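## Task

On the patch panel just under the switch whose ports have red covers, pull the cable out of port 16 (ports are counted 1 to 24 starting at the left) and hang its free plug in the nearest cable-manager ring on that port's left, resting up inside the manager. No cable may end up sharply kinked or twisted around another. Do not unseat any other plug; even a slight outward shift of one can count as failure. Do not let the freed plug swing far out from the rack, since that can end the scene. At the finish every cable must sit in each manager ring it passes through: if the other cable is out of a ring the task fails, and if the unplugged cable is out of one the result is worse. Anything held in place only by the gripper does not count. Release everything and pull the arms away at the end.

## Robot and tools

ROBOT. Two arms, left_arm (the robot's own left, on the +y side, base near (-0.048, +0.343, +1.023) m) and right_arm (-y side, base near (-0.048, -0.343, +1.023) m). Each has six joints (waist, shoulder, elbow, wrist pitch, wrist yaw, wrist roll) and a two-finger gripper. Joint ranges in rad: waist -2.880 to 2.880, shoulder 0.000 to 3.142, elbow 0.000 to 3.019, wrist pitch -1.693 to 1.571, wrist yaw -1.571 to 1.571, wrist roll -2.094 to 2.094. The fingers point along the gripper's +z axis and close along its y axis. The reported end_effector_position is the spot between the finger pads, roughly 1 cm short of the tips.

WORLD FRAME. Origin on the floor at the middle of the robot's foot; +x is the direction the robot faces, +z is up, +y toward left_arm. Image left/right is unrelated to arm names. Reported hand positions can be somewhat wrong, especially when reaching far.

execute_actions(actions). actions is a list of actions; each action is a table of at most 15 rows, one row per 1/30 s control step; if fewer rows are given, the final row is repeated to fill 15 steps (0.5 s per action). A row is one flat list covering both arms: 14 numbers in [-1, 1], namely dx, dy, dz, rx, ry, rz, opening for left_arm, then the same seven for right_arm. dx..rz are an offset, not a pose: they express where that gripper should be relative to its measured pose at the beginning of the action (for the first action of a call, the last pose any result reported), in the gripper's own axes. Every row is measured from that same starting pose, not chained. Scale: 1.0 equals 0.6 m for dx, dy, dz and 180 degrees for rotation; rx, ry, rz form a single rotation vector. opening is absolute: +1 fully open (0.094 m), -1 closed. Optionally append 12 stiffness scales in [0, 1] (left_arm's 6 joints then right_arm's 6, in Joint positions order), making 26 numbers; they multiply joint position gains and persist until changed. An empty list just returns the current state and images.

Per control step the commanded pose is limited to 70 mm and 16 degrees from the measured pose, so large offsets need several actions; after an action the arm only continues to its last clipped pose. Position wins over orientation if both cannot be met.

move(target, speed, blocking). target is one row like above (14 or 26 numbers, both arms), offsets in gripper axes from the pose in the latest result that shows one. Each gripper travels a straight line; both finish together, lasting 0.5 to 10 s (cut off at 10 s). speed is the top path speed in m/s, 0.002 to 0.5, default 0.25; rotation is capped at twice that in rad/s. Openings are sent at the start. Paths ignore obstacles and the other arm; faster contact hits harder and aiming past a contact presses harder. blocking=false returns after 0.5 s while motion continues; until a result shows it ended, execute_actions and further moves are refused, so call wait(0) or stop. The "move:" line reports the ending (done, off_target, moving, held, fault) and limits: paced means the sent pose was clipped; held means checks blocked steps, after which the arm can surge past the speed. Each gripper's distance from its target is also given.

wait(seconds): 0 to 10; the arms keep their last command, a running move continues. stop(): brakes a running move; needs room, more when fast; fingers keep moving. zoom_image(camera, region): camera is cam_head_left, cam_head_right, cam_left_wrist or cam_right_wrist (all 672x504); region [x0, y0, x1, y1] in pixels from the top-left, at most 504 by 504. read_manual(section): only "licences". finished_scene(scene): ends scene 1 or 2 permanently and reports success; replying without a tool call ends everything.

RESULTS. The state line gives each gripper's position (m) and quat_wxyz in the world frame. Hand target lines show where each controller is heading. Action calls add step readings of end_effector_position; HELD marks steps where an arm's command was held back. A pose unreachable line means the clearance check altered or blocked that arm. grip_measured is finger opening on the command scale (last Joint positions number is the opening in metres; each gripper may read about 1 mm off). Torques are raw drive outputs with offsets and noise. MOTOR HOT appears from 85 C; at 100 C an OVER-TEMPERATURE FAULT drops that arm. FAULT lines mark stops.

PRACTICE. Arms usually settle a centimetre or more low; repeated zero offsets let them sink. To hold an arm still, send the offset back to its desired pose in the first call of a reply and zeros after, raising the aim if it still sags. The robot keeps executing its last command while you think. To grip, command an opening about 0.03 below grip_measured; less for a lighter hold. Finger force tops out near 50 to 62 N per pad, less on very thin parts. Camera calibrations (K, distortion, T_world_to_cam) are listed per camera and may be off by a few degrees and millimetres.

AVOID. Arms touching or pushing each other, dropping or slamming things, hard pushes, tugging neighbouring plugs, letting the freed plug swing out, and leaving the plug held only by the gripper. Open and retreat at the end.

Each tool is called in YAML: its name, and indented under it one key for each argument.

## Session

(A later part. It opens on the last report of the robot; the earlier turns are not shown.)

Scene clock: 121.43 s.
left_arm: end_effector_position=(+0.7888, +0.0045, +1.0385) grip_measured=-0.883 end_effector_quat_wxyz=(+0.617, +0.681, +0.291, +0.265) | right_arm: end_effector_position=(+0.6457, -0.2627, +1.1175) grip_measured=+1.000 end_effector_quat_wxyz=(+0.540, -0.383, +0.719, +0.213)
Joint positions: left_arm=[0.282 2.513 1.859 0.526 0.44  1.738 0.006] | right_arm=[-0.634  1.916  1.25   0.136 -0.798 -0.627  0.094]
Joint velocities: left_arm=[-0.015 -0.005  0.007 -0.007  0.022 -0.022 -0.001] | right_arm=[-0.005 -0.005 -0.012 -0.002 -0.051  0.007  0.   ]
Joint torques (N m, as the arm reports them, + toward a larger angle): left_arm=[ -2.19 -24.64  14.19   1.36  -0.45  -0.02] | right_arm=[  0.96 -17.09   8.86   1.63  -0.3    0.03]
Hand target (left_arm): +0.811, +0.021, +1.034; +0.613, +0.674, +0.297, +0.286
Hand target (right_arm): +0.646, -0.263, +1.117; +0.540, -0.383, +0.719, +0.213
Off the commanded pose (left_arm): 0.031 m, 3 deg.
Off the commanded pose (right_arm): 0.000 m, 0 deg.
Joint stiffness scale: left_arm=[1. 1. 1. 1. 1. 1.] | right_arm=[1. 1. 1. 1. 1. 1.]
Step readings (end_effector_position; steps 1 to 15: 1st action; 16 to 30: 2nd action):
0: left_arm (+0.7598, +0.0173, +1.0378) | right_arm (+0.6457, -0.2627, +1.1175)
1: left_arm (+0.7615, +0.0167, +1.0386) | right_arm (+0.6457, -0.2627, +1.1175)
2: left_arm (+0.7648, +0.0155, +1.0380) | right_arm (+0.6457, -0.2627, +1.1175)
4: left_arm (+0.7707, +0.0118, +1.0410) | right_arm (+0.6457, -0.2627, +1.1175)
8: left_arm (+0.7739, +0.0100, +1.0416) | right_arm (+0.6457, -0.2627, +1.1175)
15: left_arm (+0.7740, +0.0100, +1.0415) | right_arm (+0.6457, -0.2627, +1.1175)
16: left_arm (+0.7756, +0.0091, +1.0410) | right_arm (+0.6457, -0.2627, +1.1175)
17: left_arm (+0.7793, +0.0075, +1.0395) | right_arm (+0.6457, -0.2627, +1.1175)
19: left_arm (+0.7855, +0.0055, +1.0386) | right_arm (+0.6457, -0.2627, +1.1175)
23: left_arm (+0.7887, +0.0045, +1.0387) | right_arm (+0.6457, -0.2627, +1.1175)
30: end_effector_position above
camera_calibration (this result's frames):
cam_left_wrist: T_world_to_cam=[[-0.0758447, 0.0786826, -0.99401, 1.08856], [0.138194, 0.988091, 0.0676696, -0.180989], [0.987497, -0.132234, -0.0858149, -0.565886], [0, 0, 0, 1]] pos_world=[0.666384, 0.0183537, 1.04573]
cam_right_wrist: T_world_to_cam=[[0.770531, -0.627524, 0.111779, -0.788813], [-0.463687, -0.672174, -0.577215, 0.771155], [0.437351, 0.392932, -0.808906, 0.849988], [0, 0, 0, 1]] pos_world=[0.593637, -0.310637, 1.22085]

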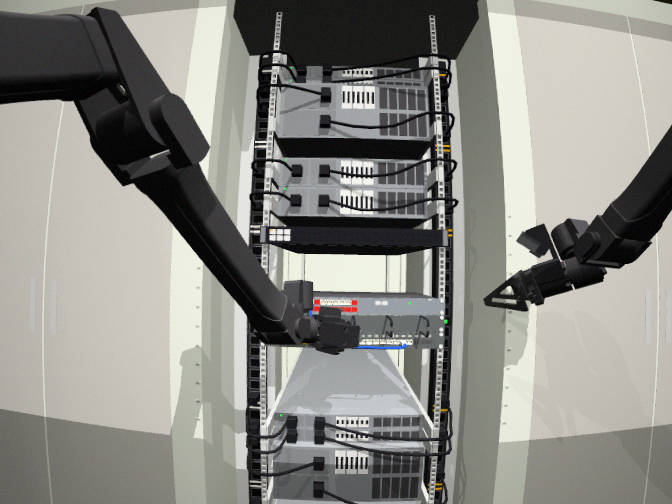

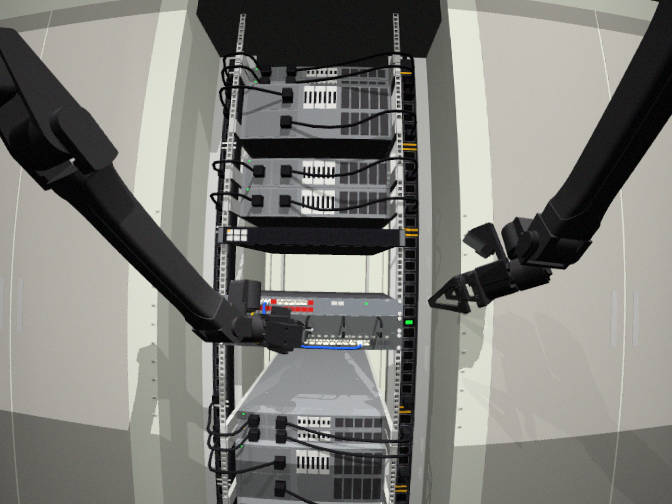

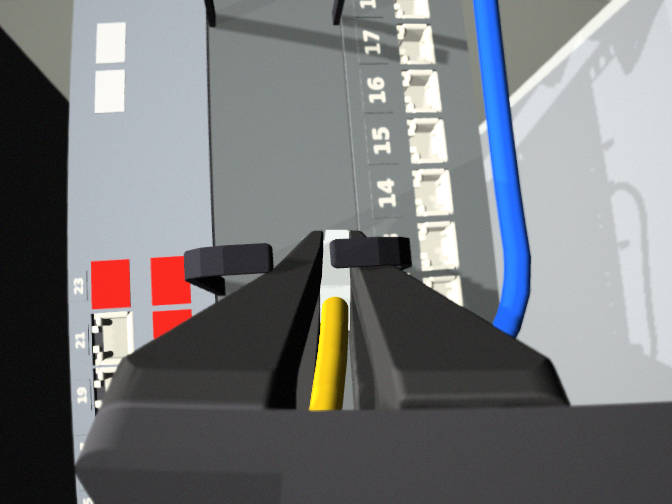

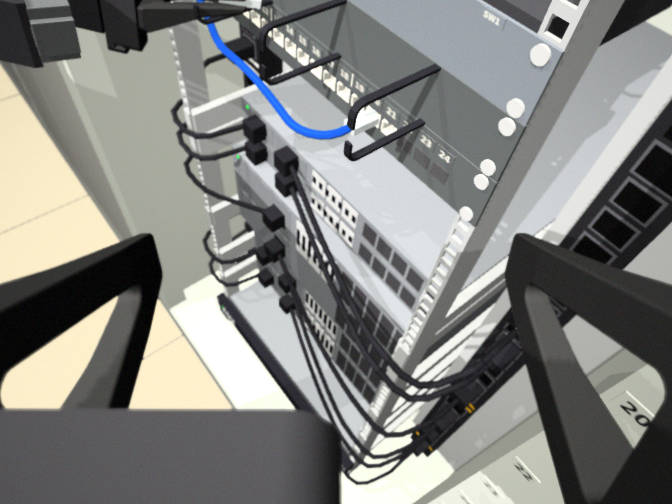

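Now slide right, raised, yawing more.

execute_actions:
  actions:
    - [[0.0,0.02,0.03,-0.02,-0.04,0,-0.93,0,0,0,0,0,0,1]]
    - [[0.0,0.01,0.04,0,-0.04,0,-0.93,0,0,0,0,0,0,1]]

zoom_image:
  camera: "cam_right_wrist"
  region: [130,0,330,100]

Scene clock: 122.80 s.
left_arm: end_effector_position=(+0.7861, +0.0010, +1.0375) grip_measured=-0.883 end_effector_quat_wxyz=(+0.622, +0.692, +0.294, +0.221) | right_arm: end_effector_position=(+0.6457, -0.2627, +1.1175) grip_measured=+1.000 end_effector_quat_wxyz=(+0.540, -0.383, +0.719, +0.213)
Joint positions: left_arm=[0.289 2.509 1.879 0.452 0.507 1.708 0.006] | right_arm=[-0.634  1.916  1.25   0.136 -0.798 -0.627  0.094]
Joint velocities: left_arm=[-0.015 -0.024 -0.007 -0.002 -0.007 -0.007 -0.   ] | right_arm=[-0.005 -0.015 -0.012 -0.007  0.007 -0.007  0.   ]
Joint torques (N m, as the arm reports them, + toward a larger angle): left_arm=[ -3.32 -23.11  18.85   0.65   4.68   0.15] | right_arm=[  0.92 -17.05   8.85   1.63  -0.29   0.03]
Hand target (left_arm): +0.798, -0.013, +1.044; +0.646, +0.694, +0.242, +0.207
Hand target (right_arm): +0.646, -0.263, +1.117; +0.540, -0.383, +0.719, +0.213
Off the commanded pose (left_arm): 0.024 m, 7 deg.
Off the commanded pose (right_arm): 0.000 m, 0 deg.
Joint stiffness scale: left_arm=[1. 1. 1. 1. 1. 1.] | right_arm=[1. 1. 1. 1. 1. 1.]
Step readings (end_effector_position; steps 1 to 15: 1st action; 16 to 30: 2nd action):
0: left_arm (+0.7888, +0.0045, +1.0385) | right_arm (+0.6457, -0.2627, +1.1175)
1: left_arm (+0.7866, +0.0002, +1.0412) | right_arm (+0.6457, -0.2627, +1.1175)
2: left_arm (+0.7861, +0.0020, +1.0394) | right_arm (+0.6457, -0.2627, +1.1175)
4: left_arm (+0.7861, +0.0020, +1.0394) | right_arm (+0.6457, -0.2627, +1.1175)
8: left_arm (+0.7861, +0.0020, +1.0394) | right_arm (+0.6457, -0.2627, +1.1175)
15: left_arm (+0.7861, +0.0020, +1.0394) | right_arm (+0.6457, -0.2627, +1.1175)
16: left_arm (+0.7857, +0.0010, +1.0390) | right_arm (+0.6457, -0.2627, +1.1175)
17: left_arm (+0.7859, +0.0011, +1.0390) | right_arm (+0.6457, -0.2627, +1.1175)
19: left_arm (+0.7859, +0.0009, +1.0382) | right_arm (+0.6457, -0.2627, +1.1175)
23: left_arm (+0.7860, +0.0010, +1.0377) | right_arm (+0.6457, -0.2627, +1.1175)
30: end_effector_position above
camera_calibration (this result's frames):
cam_left_wrist: T_world_to_cam=[[-0.138263, 0.0652615, -0.988243, 1.13077], [0.200679, 0.978974, 0.0365727, -0.193973], [0.969851, -0.193263, -0.148453, -0.484811], [0, 0, 0, 1]] pos_world=[0.665464, 0.022403, 1.0526]
cam_right_wrist: T_world_to_cam=[[0.770531, -0.627524, 0.111779, -0.788813], [-0.463687, -0.672174, -0.577215, 0.771155], [0.437351, 0.392932, -0.808906, 0.849988], [0, 0, 0, 1]] pos_world=[0.593637, -0.310637, 1.22085]

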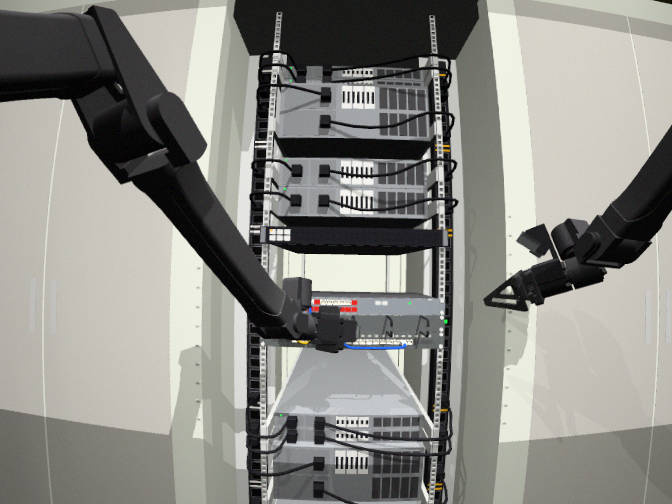

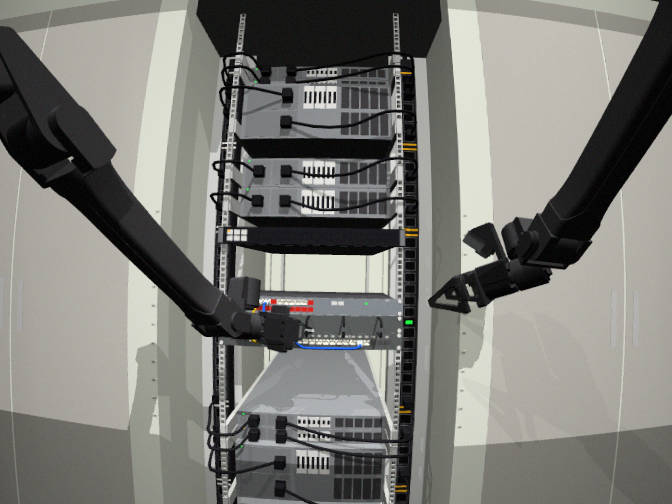

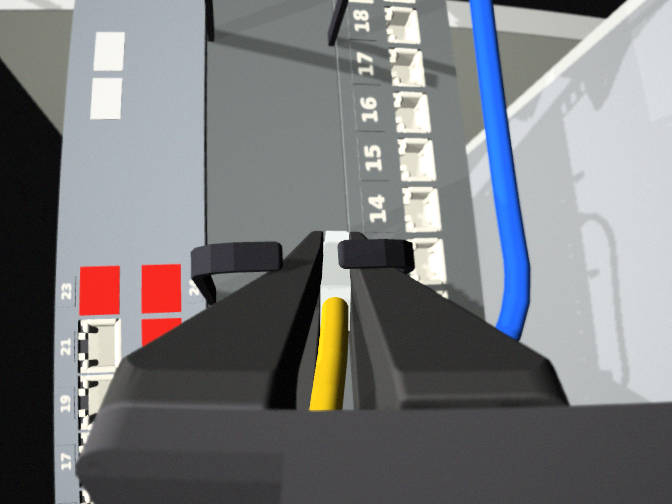

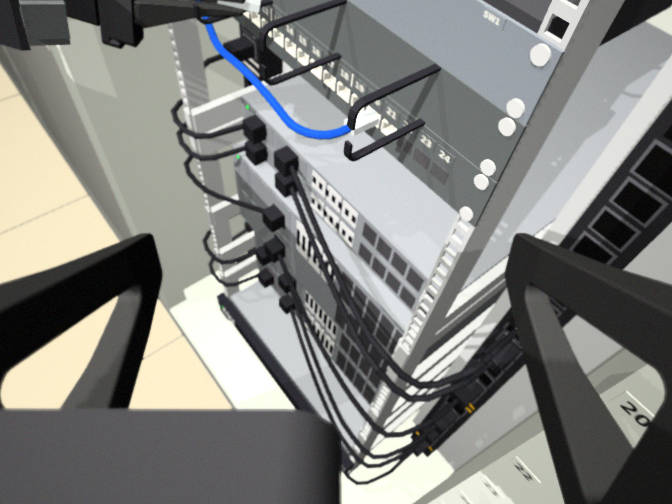

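Region (130, 0, 330, 100) of cam_right_wrist's 672x504 image, scaled by 2.520, with more detail than that image has.

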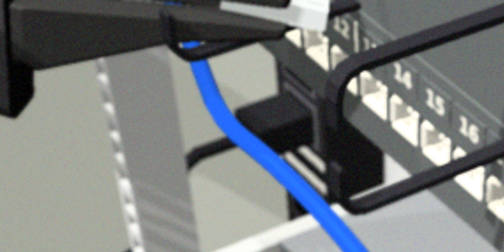

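execute_actions:
  actions:
    - [[0.04,0,0,0,0,0,-0.8,0,0,0,0,0,0,1]]
    - [[0.05,0.02,-0.05,0,0,0,-0.8,0,0,0,0,0,0,1]]

zoom_image:
  camera: "cam_right_wrist"
  region: [130,0,330,100]

Scene clock: 124.10 s.
left_arm: end_effector_position=(+0.7825, +0.0044, +1.0407) grip_measured=-0.802 end_effector_quat_wxyz=(+0.623, +0.692, +0.298, +0.209) | right_arm: end_effector_position=(+0.6457, -0.2627, +1.1175) grip_measured=+1.000 end_effector_quat_wxyz=(+0.540, -0.383, +0.719, +0.213)
Joint positions: left_arm=[0.293 2.492 1.86  0.443 0.522 1.694 0.009] | right_arm=[-0.634  1.916  1.25   0.136 -0.798 -0.627  0.094]
Joint velocities: left_arm=[-0.005 -0.005 -0.002  0.012 -0.022  0.007 -0.001] | right_arm=[-0.015  0.005 -0.012 -0.012 -0.007  0.007  0.   ]
Joint torques (N m, as the arm reports them, + toward a larger angle): left_arm=[  0.26 -31.16   6.2    1.44   1.27   0.02] | right_arm=[  0.99 -17.1    8.86   1.62  -0.29   0.03]
Hand target (left_arm): +0.792, +0.043, +1.053; +0.620, +0.690, +0.302, +0.220
Hand target (right_arm): +0.646, -0.263, +1.117; +0.540, -0.383, +0.719, +0.213
Off the commanded pose (left_arm): 0.043 m, 1 deg.
Off the commanded pose (right_arm): 0.000 m, 0 deg.
Joint stiffness scale: left_arm=[1. 1. 1. 1. 1. 1.] | right_arm=[1. 1. 1. 1. 1. 1.]
Step readings (end_effector_position; steps 1 to 15: 1st action; 16 to 30: 2nd action):
0: left_arm (+0.7861, +0.0010, +1.0375) | right_arm (+0.6457, -0.2627, +1.1175)
1: left_arm (+0.7878, +0.0026, +1.0399) | right_arm (+0.6457, -0.2627, +1.1175)
2: left_arm (+0.7875, +0.0025, +1.0399) | right_arm (+0.6457, -0.2627, +1.1175)
4: left_arm (+0.7876, +0.0025, +1.0399) | right_arm (+0.6457, -0.2627, +1.1175)
8: left_arm (+0.7876, +0.0025, +1.0399) | right_arm (+0.6457, -0.2627, +1.1175)
15: left_arm (+0.7876, +0.0025, +1.0399) | right_arm (+0.6457, -0.2627, +1.1175)
16: left_arm (+0.7863, +0.0033, +1.0398) | right_arm (+0.6457, -0.2627, +1.1175)
17: left_arm (+0.7847, +0.0034, +1.0403) | right_arm (+0.6457, -0.2627, +1.1175)
19: left_arm (+0.7826, +0.0044, +1.0406) | right_arm (+0.6457, -0.2627, +1.1175)
23: left_arm (+0.7825, +0.0044, +1.0407) | right_arm (+0.6457, -0.2627, +1.1175)
30: end_effector_position above
camera_calibration (this result's frames):
cam_left_wrist: T_world_to_cam=[[-0.157157, 0.0573191, -0.985909, 1.14561], [0.210607, 0.977294, 0.0232469, -0.190548], [0.964856, -0.203986, -0.165661, -0.458325], [0, 0, 0, 1]] pos_world=[0.66239, 0.0270642, 1.05797]
cam_right_wrist: T_world_to_cam=[[0.770531, -0.627524, 0.111779, -0.788813], [-0.463687, -0.672174, -0.577215, 0.771155], [0.437351, 0.392932, -0.808906, 0.849988], [0, 0, 0, 1]] pos_world=[0.593637, -0.310637, 1.22085]

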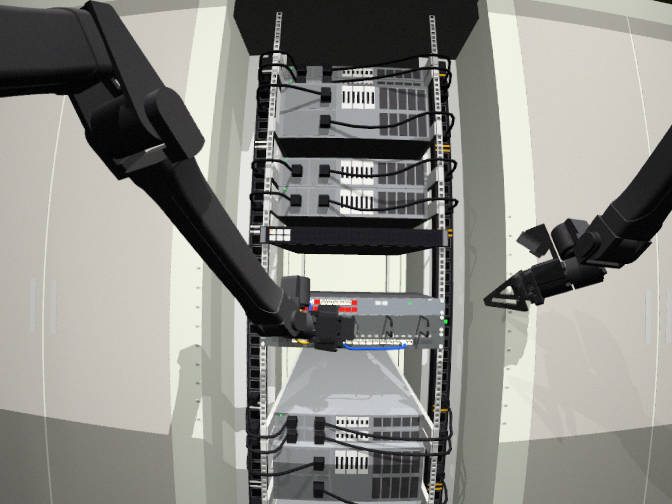

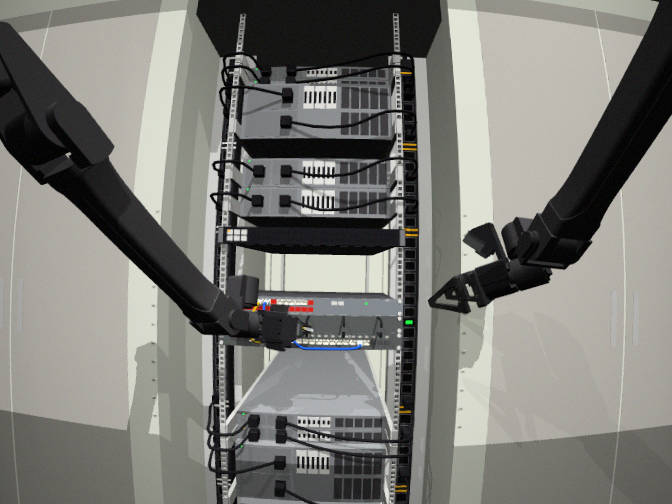

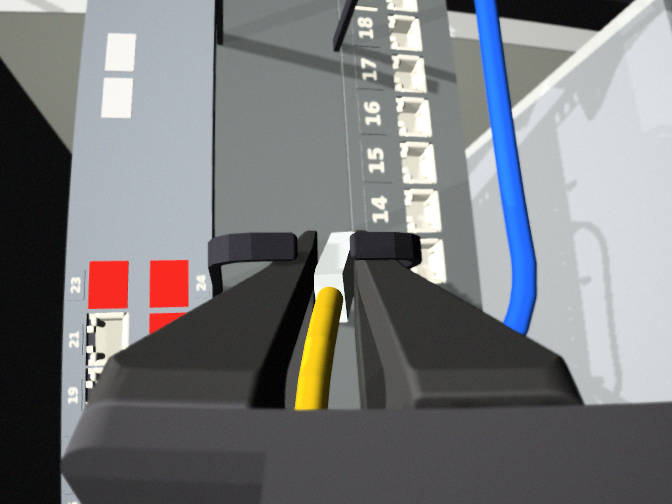

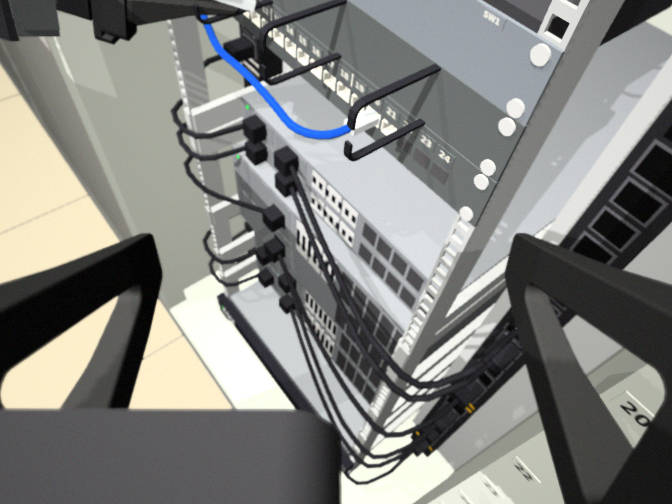

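Region (130, 0, 330, 100) of cam_right_wrist's 672x504 image, scaled by 2.520, with more detail than that image has.

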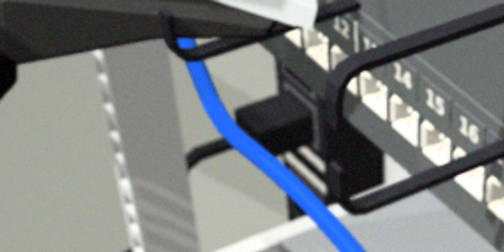

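execute_actions:
  actions:
    - [[0.02,0.015,-0.05,0,0.03,0,-0.72,0,0,0,0,0,0,1]]
    - [[0.04,0.01,-0.03,0,0.02,0,-0.72,0,0,0,0,0,0,1]]

zoom_image:
  camera: "cam_head_right"
  region: [220,280,360,370]

Scene clock: 125.97 s.
left_arm: end_effector_position=(+0.7693, +0.0324, +1.0576) grip_measured=-0.723 end_effector_quat_wxyz=(+0.600, +0.683, +0.336, +0.245) | right_arm: end_effector_position=(+0.6457, -0.2627, +1.1175) grip_measured=+1.000 end_effector_quat_wxyz=(+0.540, -0.383, +0.719, +0.213)
Joint positions: left_arm=[0.298 2.39  1.713 0.486 0.41  1.691 0.013] | right_arm=[-0.634  1.916  1.25   0.136 -0.798 -0.627  0.094]
Joint velocities: left_arm=[-0.005 -0.005  0.012 -0.012 -0.081 -0.022  0.001] | right_arm=[-0.005  0.005 -0.002 -0.002  0.007 -0.037  0.   ]
Joint torques (N m, as the arm reports them, + toward a larger angle): left_arm=[ -2.13 -27.95   7.15   2.32   0.17  -0.08] | right_arm=[  0.9  -17.     8.85   1.62  -0.29   0.03]
Hand target (left_arm): +0.774, +0.047, +1.063; +0.600, +0.678, +0.339, +0.256
Hand target (right_arm): +0.646, -0.263, +1.117; +0.540, -0.383, +0.719, +0.213
Off the commanded pose (left_arm): 0.017 m, 1 deg.
Off the commanded pose (right_arm): 0.000 m, 0 deg.
Joint stiffness scale: left_arm=[1. 1. 1. 1. 1. 1.] | right_arm=[1. 1. 1. 1. 1. 1.]
Step readings (end_effector_position; steps 1 to 15: 1st action; 16 to 30: 2nd action):
0: left_arm (+0.7825, +0.0044, +1.0407) | right_arm (+0.6457, -0.2627, +1.1175)
1: left_arm (+0.7814, +0.0067, +1.0384) | right_arm (+0.6457, -0.2627, +1.1175)
2: left_arm (+0.7777, +0.0081, +1.0412) | right_arm (+0.6457, -0.2627, +1.1175)
4: left_arm (+0.7697, +0.0118, +1.0441) | right_arm (+0.6457, -0.2627, +1.1175)
8: left_arm (+0.7679, +0.0151, +1.0540) | right_arm (+0.6457, -0.2627, +1.1175)
15: left_arm (+0.7691, +0.0180, +1.0562) | right_arm (+0.6457, -0.2627, +1.1175)
16: left_arm (+0.7698, +0.0203, +1.0550) | right_arm (+0.6457, -0.2627, +1.1175)
17: left_arm (+0.7690, +0.0226, +1.0541) | right_arm (+0.6457, -0.2627, +1.1175)
19: left_arm (+0.7670, +0.0257, +1.0528) | right_arm (+0.6457, -0.2627, +1.1175)
23: left_arm (+0.7680, +0.0301, +1.0546) | right_arm (+0.6457, -0.2627, +1.1175)
30: end_effector_position above
camera_calibration (this result's frames):
cam_left_wrist: T_world_to_cam=[[-0.171761, 0.0641181, -0.98305, 1.16657], [0.09921, 0.993932, 0.0474937, -0.15608], [0.98013, -0.0893709, -0.17708, -0.440515], [0, 0, 0, 1]] pos_world=[0.647617, 0.0409657, 1.0762]
cam_right_wrist: T_world_to_cam=[[0.770531, -0.627524, 0.111779, -0.788813], [-0.463687, -0.672174, -0.577215, 0.771155], [0.437351, 0.392932, -0.808906, 0.849988], [0, 0, 0, 1]] pos_world=[0.593637, -0.310637, 1.22085]

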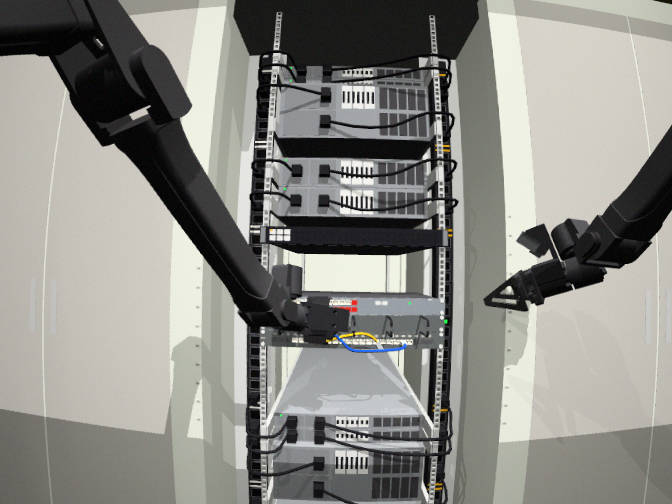

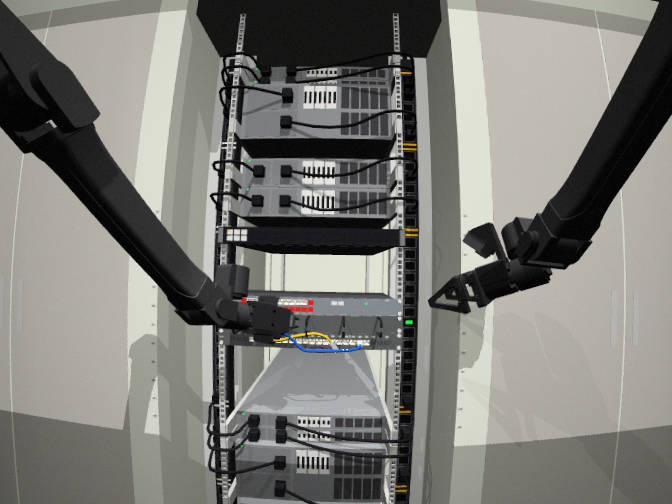

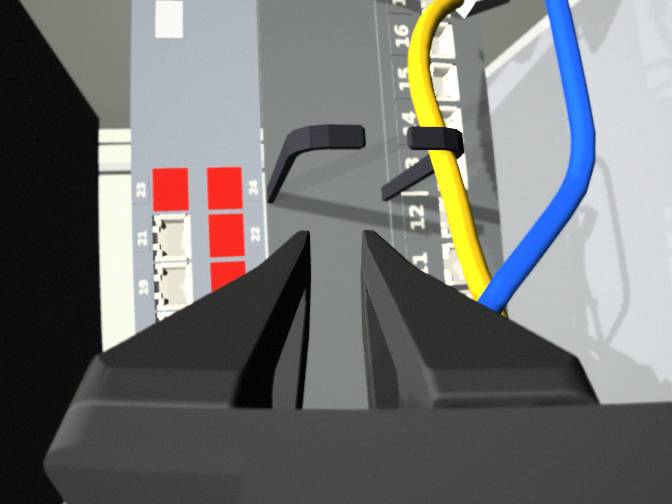

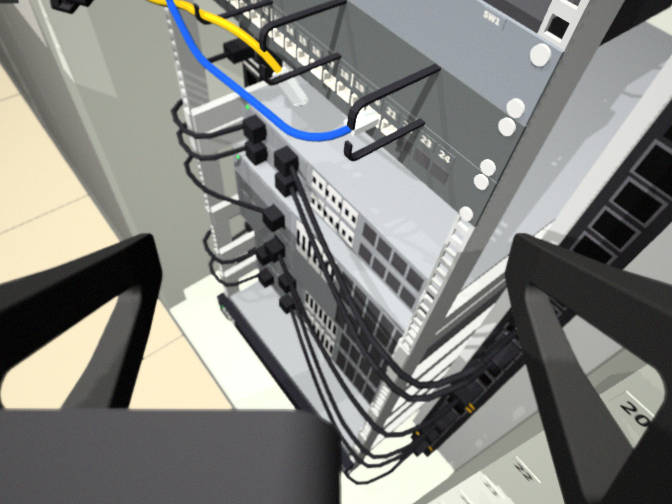

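Region (220, 280, 360, 370) of cam_head_right's 672x504 image, scaled by 3.600, with more detail than that image has; it fills the top 324 rows of this view, and the rest is white.

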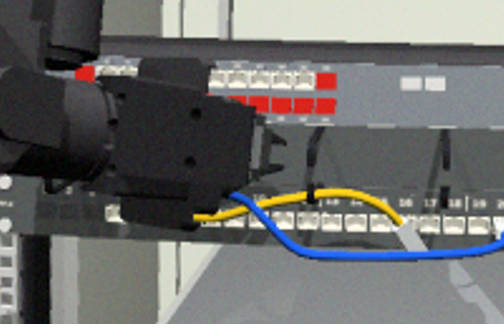

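move:
  target: [-0.02,0.02,-0.2,-0.04,0.1,0,-0.5,0,0,0,0,0,0,1]
  speed: 0.12

move:
  target: [0.15,0.1,-0.1,0,0.05,0,-0.5,0,0,0,0,0,0,1]

zoom_image:
  camera: "cam_head_right"
  region: [220,280,380,370]

Scene clock: 128.33 s.
left_arm: end_effector_position=(+0.6805, +0.1101, +1.0832) grip_measured=-0.503 end_effector_quat_wxyz=(+0.572, +0.603, +0.414, +0.372) | right_arm: end_effector_position=(+0.6457, -0.2627, +1.1175) grip_measured=+1.000 end_effector_quat_wxyz=(+0.540, -0.383, +0.719, +0.213)
Joint positions: left_arm=[0.288 2.173 1.232 0.893 0.086 1.659 0.023] | right_arm=[-0.634  1.916  1.25   0.136 -0.798 -0.627  0.094]
Joint velocities: left_arm=[ 0.015  0.005  0.002  0.017 -0.066 -0.007 -0.   ] | right_arm=[-0.005 -0.005 -0.007 -0.012  0.007  0.022  0.   ]
Joint torques (N m, as the arm reports them, + toward a larger angle): left_arm=[ -4.46 -23.36   5.61   2.42   0.14  -0.21] | right_arm=[  0.9  -17.05   8.84   1.62  -0.3    0.03]
Hand target (left_arm): +0.675, +0.101, +1.092; +0.581, +0.598, +0.410, +0.370
Hand target (right_arm): +0.646, -0.263, +1.117; +0.540, -0.383, +0.719, +0.213
Off the commanded pose (left_arm): 0.012 m, 1 deg.
Off the commanded pose (right_arm): 0.000 m, 0 deg.
Joint stiffness scale: left_arm=[1. 1. 1. 1. 1. 1.] | right_arm=[1. 1. 1. 1. 1. 1.]
move: off_target (left_arm)
camera_calibration (this result's frames):
cam_left_wrist: T_world_to_cam=[[-0.0842119, 0.0101717, -0.996396, 1.13235], [-0.230414, 0.972648, 0.0294031, 0.0205628], [0.969442, 0.23206, -0.0795649, -0.475763], [0, 0, 0, 1]] pos_world=[0.56132, 0.0788872, 1.08981]
cam_right_wrist: T_world_to_cam=[[0.770531, -0.627524, 0.111779, -0.788813], [-0.463687, -0.672174, -0.577215, 0.771155], [0.437351, 0.392932, -0.808906, 0.849988], [0, 0, 0, 1]] pos_world=[0.593637, -0.310637, 1.22085]

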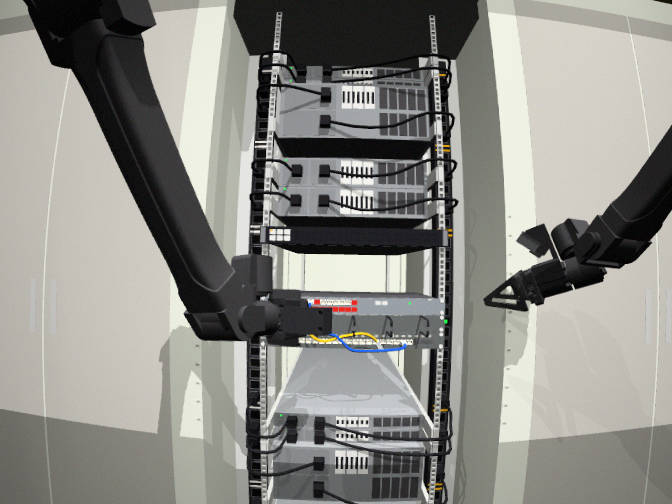

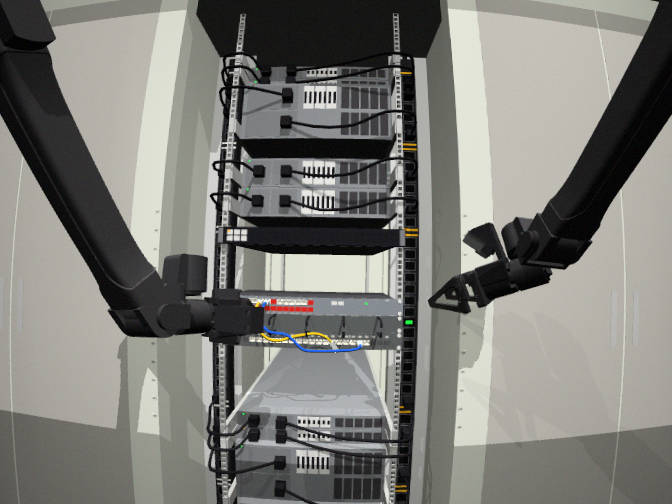

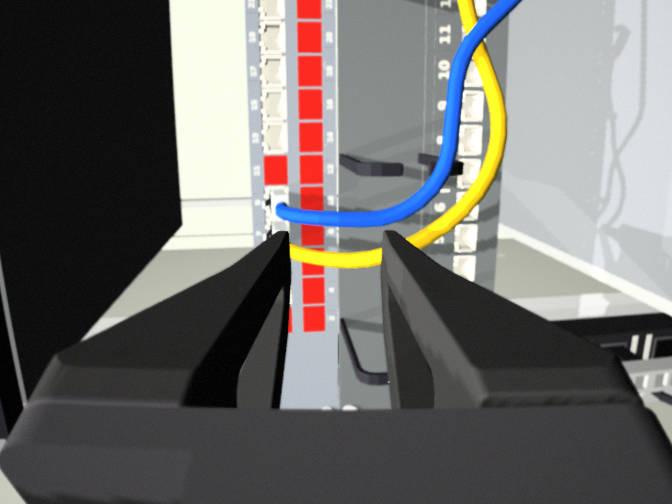

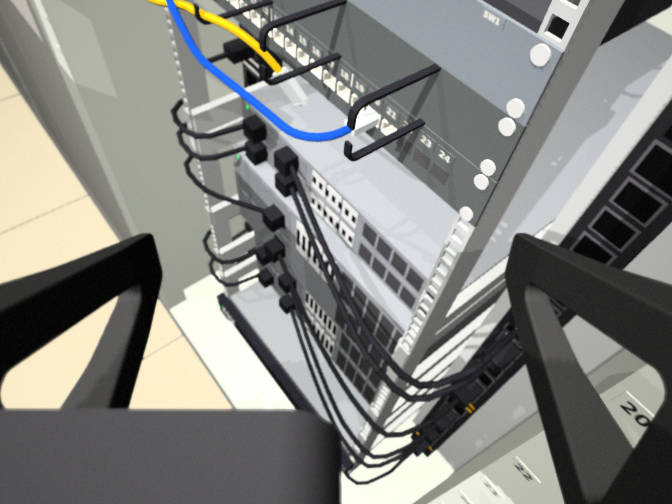

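Scene clock: 129.43 s.
left_arm: end_effector_position=(+0.6677, +0.2175, +1.1608) grip_measured=-0.503 end_effector_quat_wxyz=(+0.545, +0.563, +0.453, +0.424) | right_arm: end_effector_position=(+0.6457, -0.2627, +1.1175) grip_measured=+1.000 end_effector_quat_wxyz=(+0.540, -0.383, +0.719, +0.213)
Joint positions: left_arm=[0.404 1.941 1.089 0.846 0.045 1.659 0.023] | right_arm=[-0.634  1.916  1.25   0.136 -0.798 -0.627  0.094]
Joint velocities: left_arm=[-0.005  0.005  0.002 -0.012  0.007 -0.022  0.001] | right_arm=[-0.015  0.015 -0.012 -0.002  0.037  0.066  0.   ]
Joint torques (N m, as the arm reports them, + toward a larger angle): left_arm=[ -2.95 -18.97   6.29   1.57   0.18  -0.04] | right_arm=[  0.93 -17.17   8.84   1.62  -0.29   0.03]
Hand target (left_arm): +0.665, +0.216, +1.146; +0.537, +0.573, +0.457, +0.419
Hand target (right_arm): +0.646, -0.263, +1.117; +0.540, -0.383, +0.719, +0.213
Off the commanded pose (left_arm): 0.016 m, 2 deg.
Off the commanded pose (right_arm): 0.000 m, 0 deg.
Joint stiffness scale: left_arm=[1. 1. 1. 1. 1. 1.] | right_arm=[1. 1. 1. 1. 1. 1.]
move: off_target (left_arm)
camera_calibration (this result's frames):
cam_left_wrist: T_world_to_cam=[[-0.0587001, -0.000452293, -0.998276, 1.19489], [-0.382899, 0.923526, 0.0220966, 0.0318123], [0.921923, 0.383536, -0.0543842, -0.512513], [0, 0, 0, 1]] pos_world=[0.554819, 0.167728, 1.16426]
cam_right_wrist: T_world_to_cam=[[0.770531, -0.627524, 0.111779, -0.788813], [-0.463687, -0.672174, -0.577215, 0.771155], [0.437351, 0.392932, -0.808906, 0.849988], [0, 0, 0, 1]] pos_world=[0.593637, -0.310637, 1.22085]

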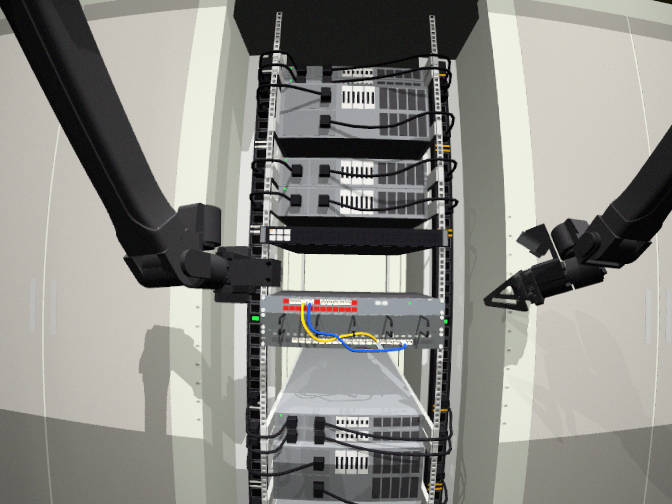

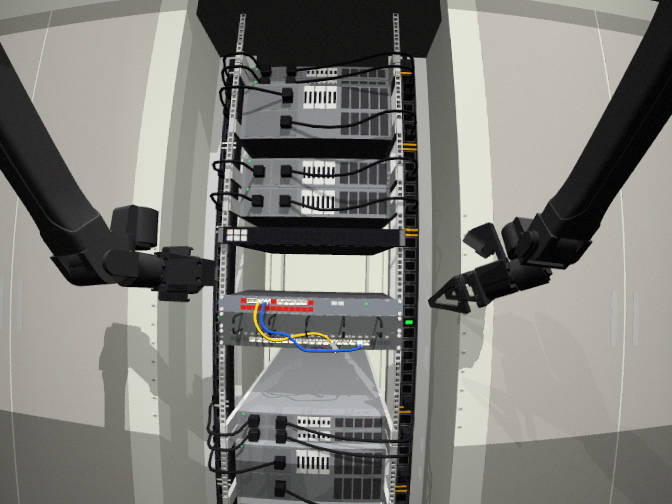

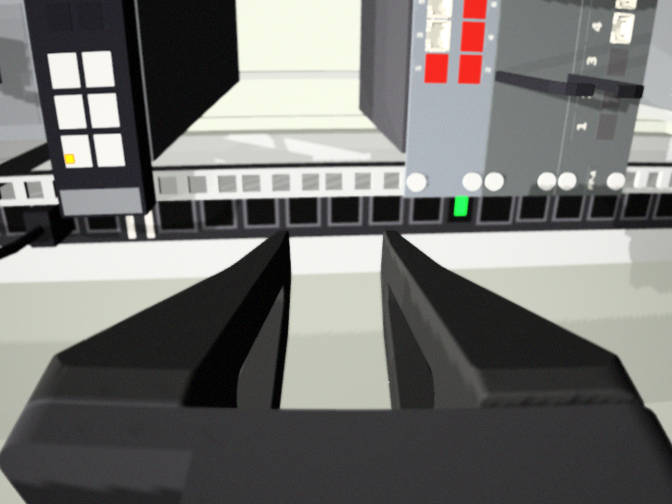

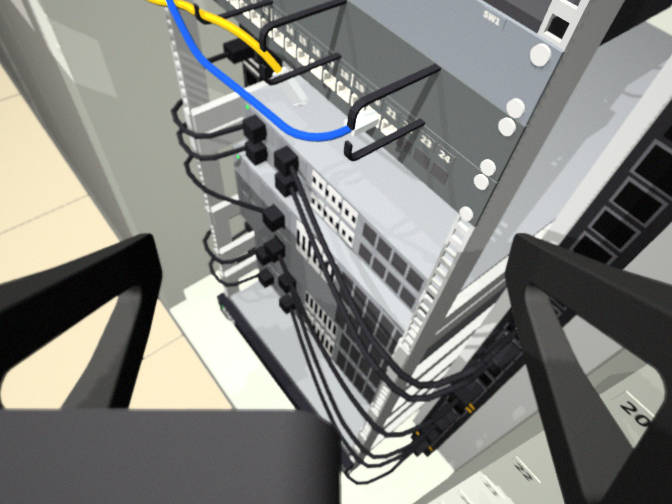

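Region (220, 280, 380, 370) of cam_head_right's 672x504 image, scaled by 3.150, with more detail than that image has; it fills the top 284 rows of this view, and the rest is white.

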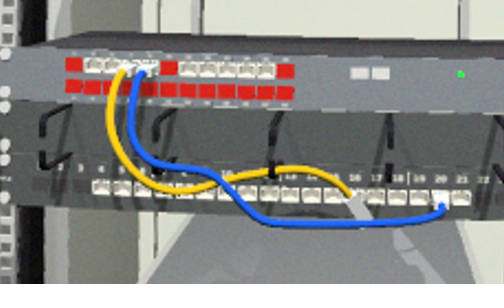

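zoom_image:
  camera: "cam_head_left"
  region: [285,295,365,355]

zoom_image:
  camera: "cam_head_right"
  region: [240,295,320,355]

Region (285, 295, 365, 355) of cam_head_left's 672x504 image, scaled by 6.300, with more detail than that image has; it fills the top 378 rows of this view, and the rest is white.

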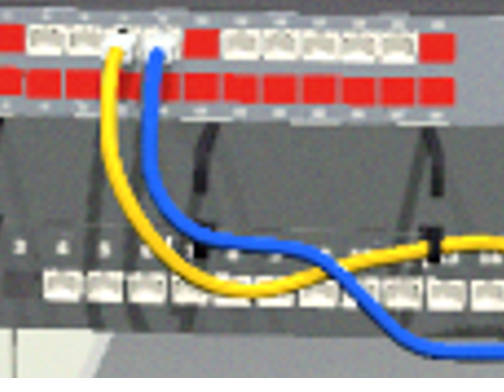

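Region (240, 295, 320, 355) of cam_head_right's 672x504 image, scaled by 6.300, with more detail than that image has; it fills the top 378 rows of this view, and the rest is white.

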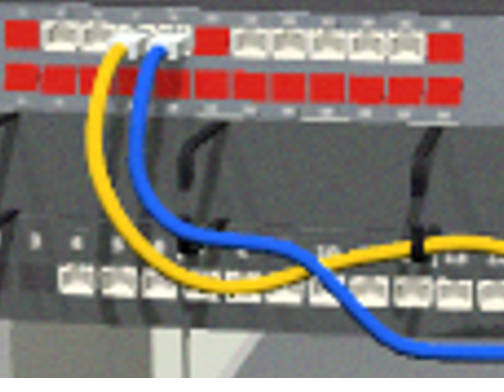

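move:
  target: [-0.23,-0.215,0.1,0,0.03,0,-0.7,0,0,0,0,0,0,1]
  speed: 0.15

Scene clock: 132.13 s.
left_arm: end_effector_position=(+0.6773, +0.0742, +1.0241) grip_measured=-0.697 end_effector_quat_wxyz=(+0.512, +0.554, +0.483, +0.444) | right_arm: end_effector_position=(+0.6457, -0.2627, +1.1175) grip_measured=+1.000 end_effector_quat_wxyz=(+0.540, -0.383, +0.719, +0.213)
Joint positions: left_arm=[ 0.169  2.339  1.316  0.991 -0.286  1.659  0.014] | right_arm=[-0.634  1.916  1.25   0.136 -0.798 -0.627  0.094]
Joint velocities: left_arm=[ 0.005  0.005 -0.002 -0.012 -0.081 -0.051  0.001] | right_arm=[-0.015 -0.005 -0.002 -0.012 -0.037 -0.007  0.   ]
Joint torques (N m, as the arm reports them, + toward a larger angle): left_arm=[ -3.82 -22.5    8.68   2.53   0.08  -0.18] | right_arm=[  0.95 -17.05   8.88   1.64  -0.29   0.03]
Hand target (left_arm): +0.685, +0.068, +1.031; +0.525, +0.541, +0.481, +0.448
Hand target (right_arm): +0.646, -0.263, +1.117; +0.540, -0.383, +0.719, +0.213
Off the commanded pose (left_arm): 0.014 m, 2 deg.
Off the commanded pose (right_arm): 0.000 m, 0 deg.
Joint stiffness scale: left_arm=[1. 1. 1. 1. 1. 1.] | right_arm=[1. 1. 1. 1. 1. 1.]
move: off_target (left_arm)
camera_calibration (this result's frames):
cam_left_wrist: T_world_to_cam=[[-0.0912496, 0.0122813, -0.995752, 1.07749], [-0.465307, 0.883529, 0.0535373, 0.197467], [0.880434, 0.468215, -0.0749071, -0.430973], [0, 0, 0, 1]] pos_world=[0.569647, 0.0140873, 1.03006]
cam_right_wrist: T_world_to_cam=[[0.770531, -0.627524, 0.111779, -0.788813], [-0.463687, -0.672174, -0.577215, 0.771155], [0.437351, 0.392932, -0.808906, 0.849988], [0, 0, 0, 1]] pos_world=[0.593637, -0.310637, 1.22085]

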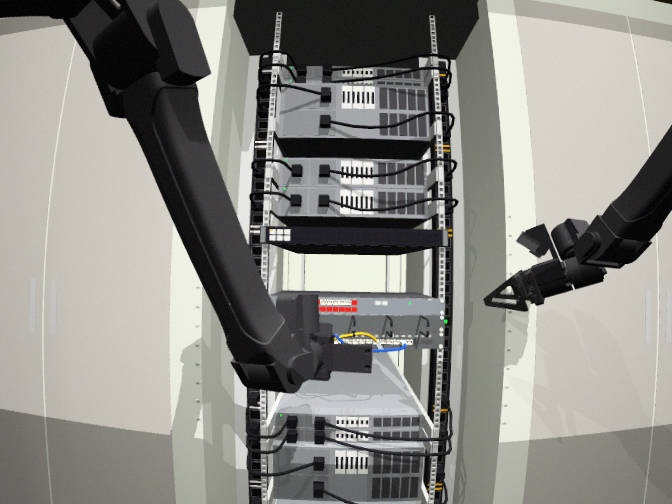

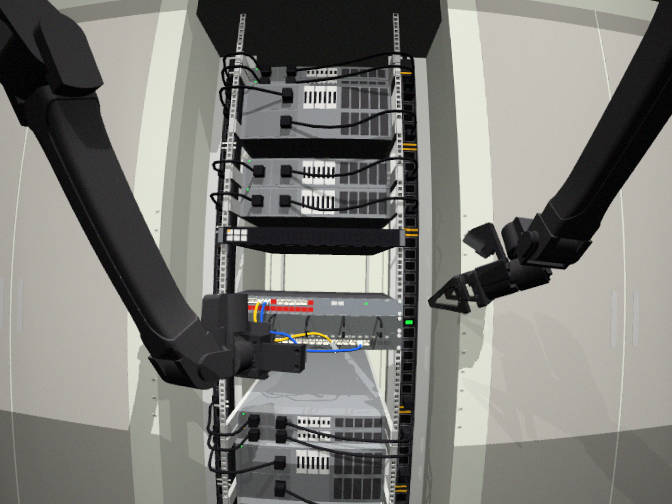

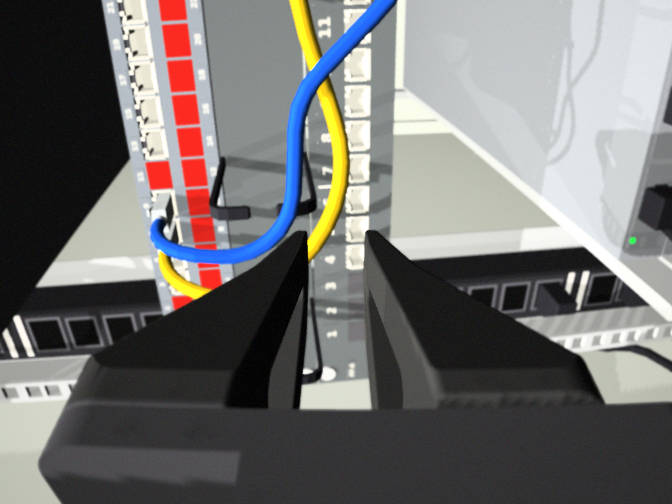

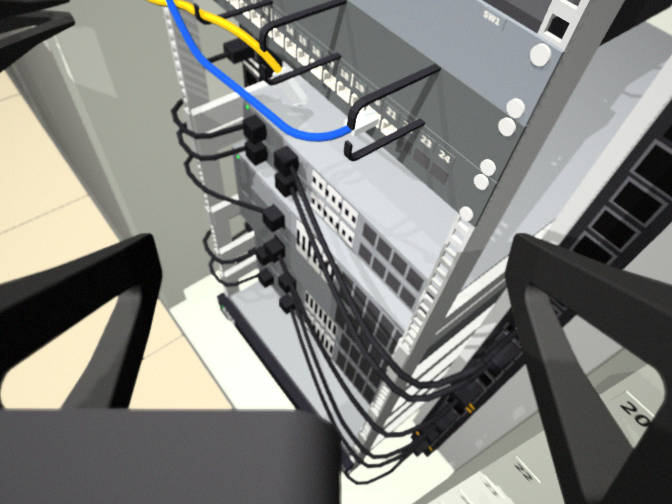

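execute_actions:
  actions:
    - [[0.02,0.03,0.05,0,0,0,-0.72,0,0,0,0,0,0,1]]
    - [[0.03,0,0.05,0,0,0,-0.72,0,0,0,0,0,0,1]]

Scene clock: 133.47 s.
left_arm: end_effector_position=(+0.7154, +0.0833, +1.0314) grip_measured=-0.717 end_effector_quat_wxyz=(+0.511, +0.566, +0.481, +0.433) | right_arm: end_effector_position=(+0.6457, -0.2627, +1.1175) grip_measured=+1.000 end_effector_quat_wxyz=(+0.540, -0.383, +0.719, +0.213)
Joint positions: left_arm=[ 0.211  2.348  1.415  0.875 -0.222  1.659  0.013] | right_arm=[-0.634  1.916  1.25   0.136 -0.798 -0.627  0.094]
Joint velocities: left_arm=[-0.005 -0.015  0.002  0.002  0.007  0.007  0.   ] | right_arm=[-0.015 -0.005  0.007  0.012  0.051 -0.051  0.   ]
Joint torques (N m, as the arm reports them, + toward a larger angle): left_arm=[ -2.44 -22.24   9.38   1.51   0.27  -0.07] | right_arm=[  0.88 -17.03   8.86   1.63  -0.3    0.03]
Hand target (left_arm): +0.726, +0.088, +1.023; +0.508, +0.565, +0.483, +0.436
Hand target (right_arm): +0.646, -0.263, +1.117; +0.540, -0.383, +0.719, +0.213
Off the commanded pose (left_arm): 0.014 m, 1 deg.
Off the commanded pose (right_arm): 0.000 m, 0 deg.
Joint stiffness scale: left_arm=[1. 1. 1. 1. 1. 1.] | right_arm=[1. 1. 1. 1. 1. 1.]
Step readings (end_effector_position; steps 1 to 15: 1st action; 16 to 30: 2nd action):
0: left_arm (+0.6773, +0.0742, +1.0241) | right_arm (+0.6457, -0.2627, +1.1175)
1: left_arm (+0.6779, +0.0722, +1.0227) | right_arm (+0.6457, -0.2627, +1.1175)
2: left_arm (+0.6803, +0.0702, +1.0212) | right_arm (+0.6457, -0.2627, +1.1175)
4: left_arm (+0.6851, +0.0695, +1.0215) | right_arm (+0.6457, -0.2627, +1.1175)
8: left_arm (+0.6932, +0.0721, +1.0271) | right_arm (+0.6457, -0.2627, +1.1175)
15: left_arm (+0.6945, +0.0742, +1.0267) | right_arm (+0.6457, -0.2627, +1.1175)
16: left_arm (+0.6954, +0.0719, +1.0265) | right_arm (+0.6457, -0.2627, +1.1175)
17: left_arm (+0.6976, +0.0702, +1.0257) | right_arm (+0.6457, -0.2627, +1.1175)
19: left_arm (+0.7042, +0.0714, +1.0269) | right_arm (+0.6457, -0.2627, +1.1175)
23: left_arm (+0.7132, +0.0792, +1.0317) | right_arm (+0.6457, -0.2627, +1.1175)
30: end_effector_position above
camera_calibration (this result's frames):
cam_left_wrist: T_world_to_cam=[[-0.112865, 0.0204198, -0.993401, 1.10047], [-0.442062, 0.894357, 0.0686086, 0.173699], [0.889856, 0.446888, -0.0919146, -0.45565], [0, 0, 0, 1]] pos_world=[0.606453, 0.0258042, 1.03941]
cam_right_wrist: T_world_to_cam=[[0.770531, -0.627524, 0.111779, -0.788813], [-0.463687, -0.672174, -0.577215, 0.771155], [0.437351, 0.392932, -0.808906, 0.849988], [0, 0, 0, 1]] pos_world=[0.593637, -0.310637, 1.22085]

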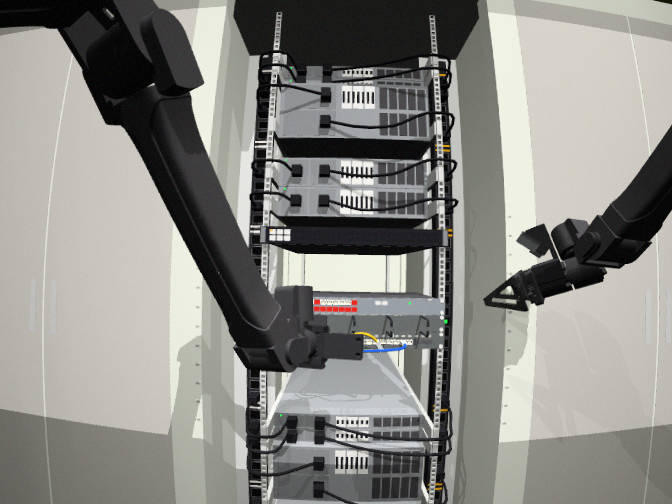

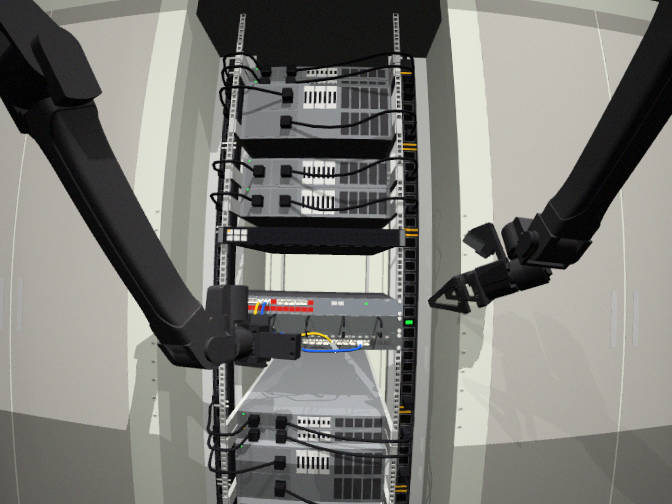

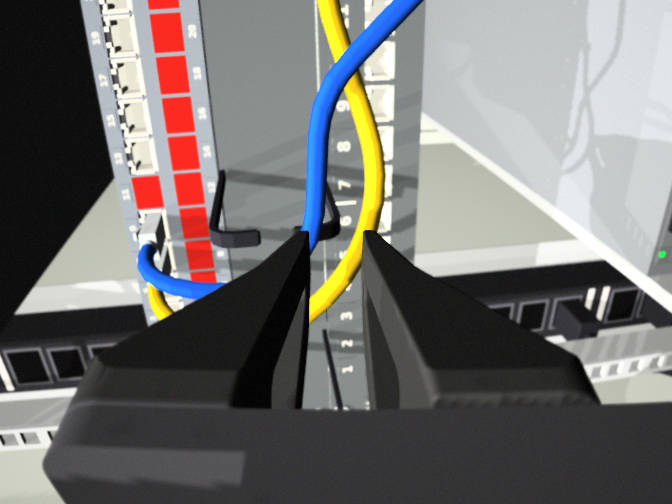

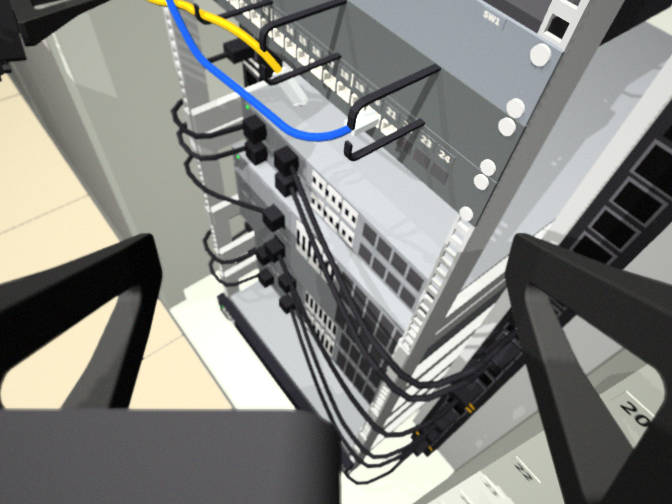

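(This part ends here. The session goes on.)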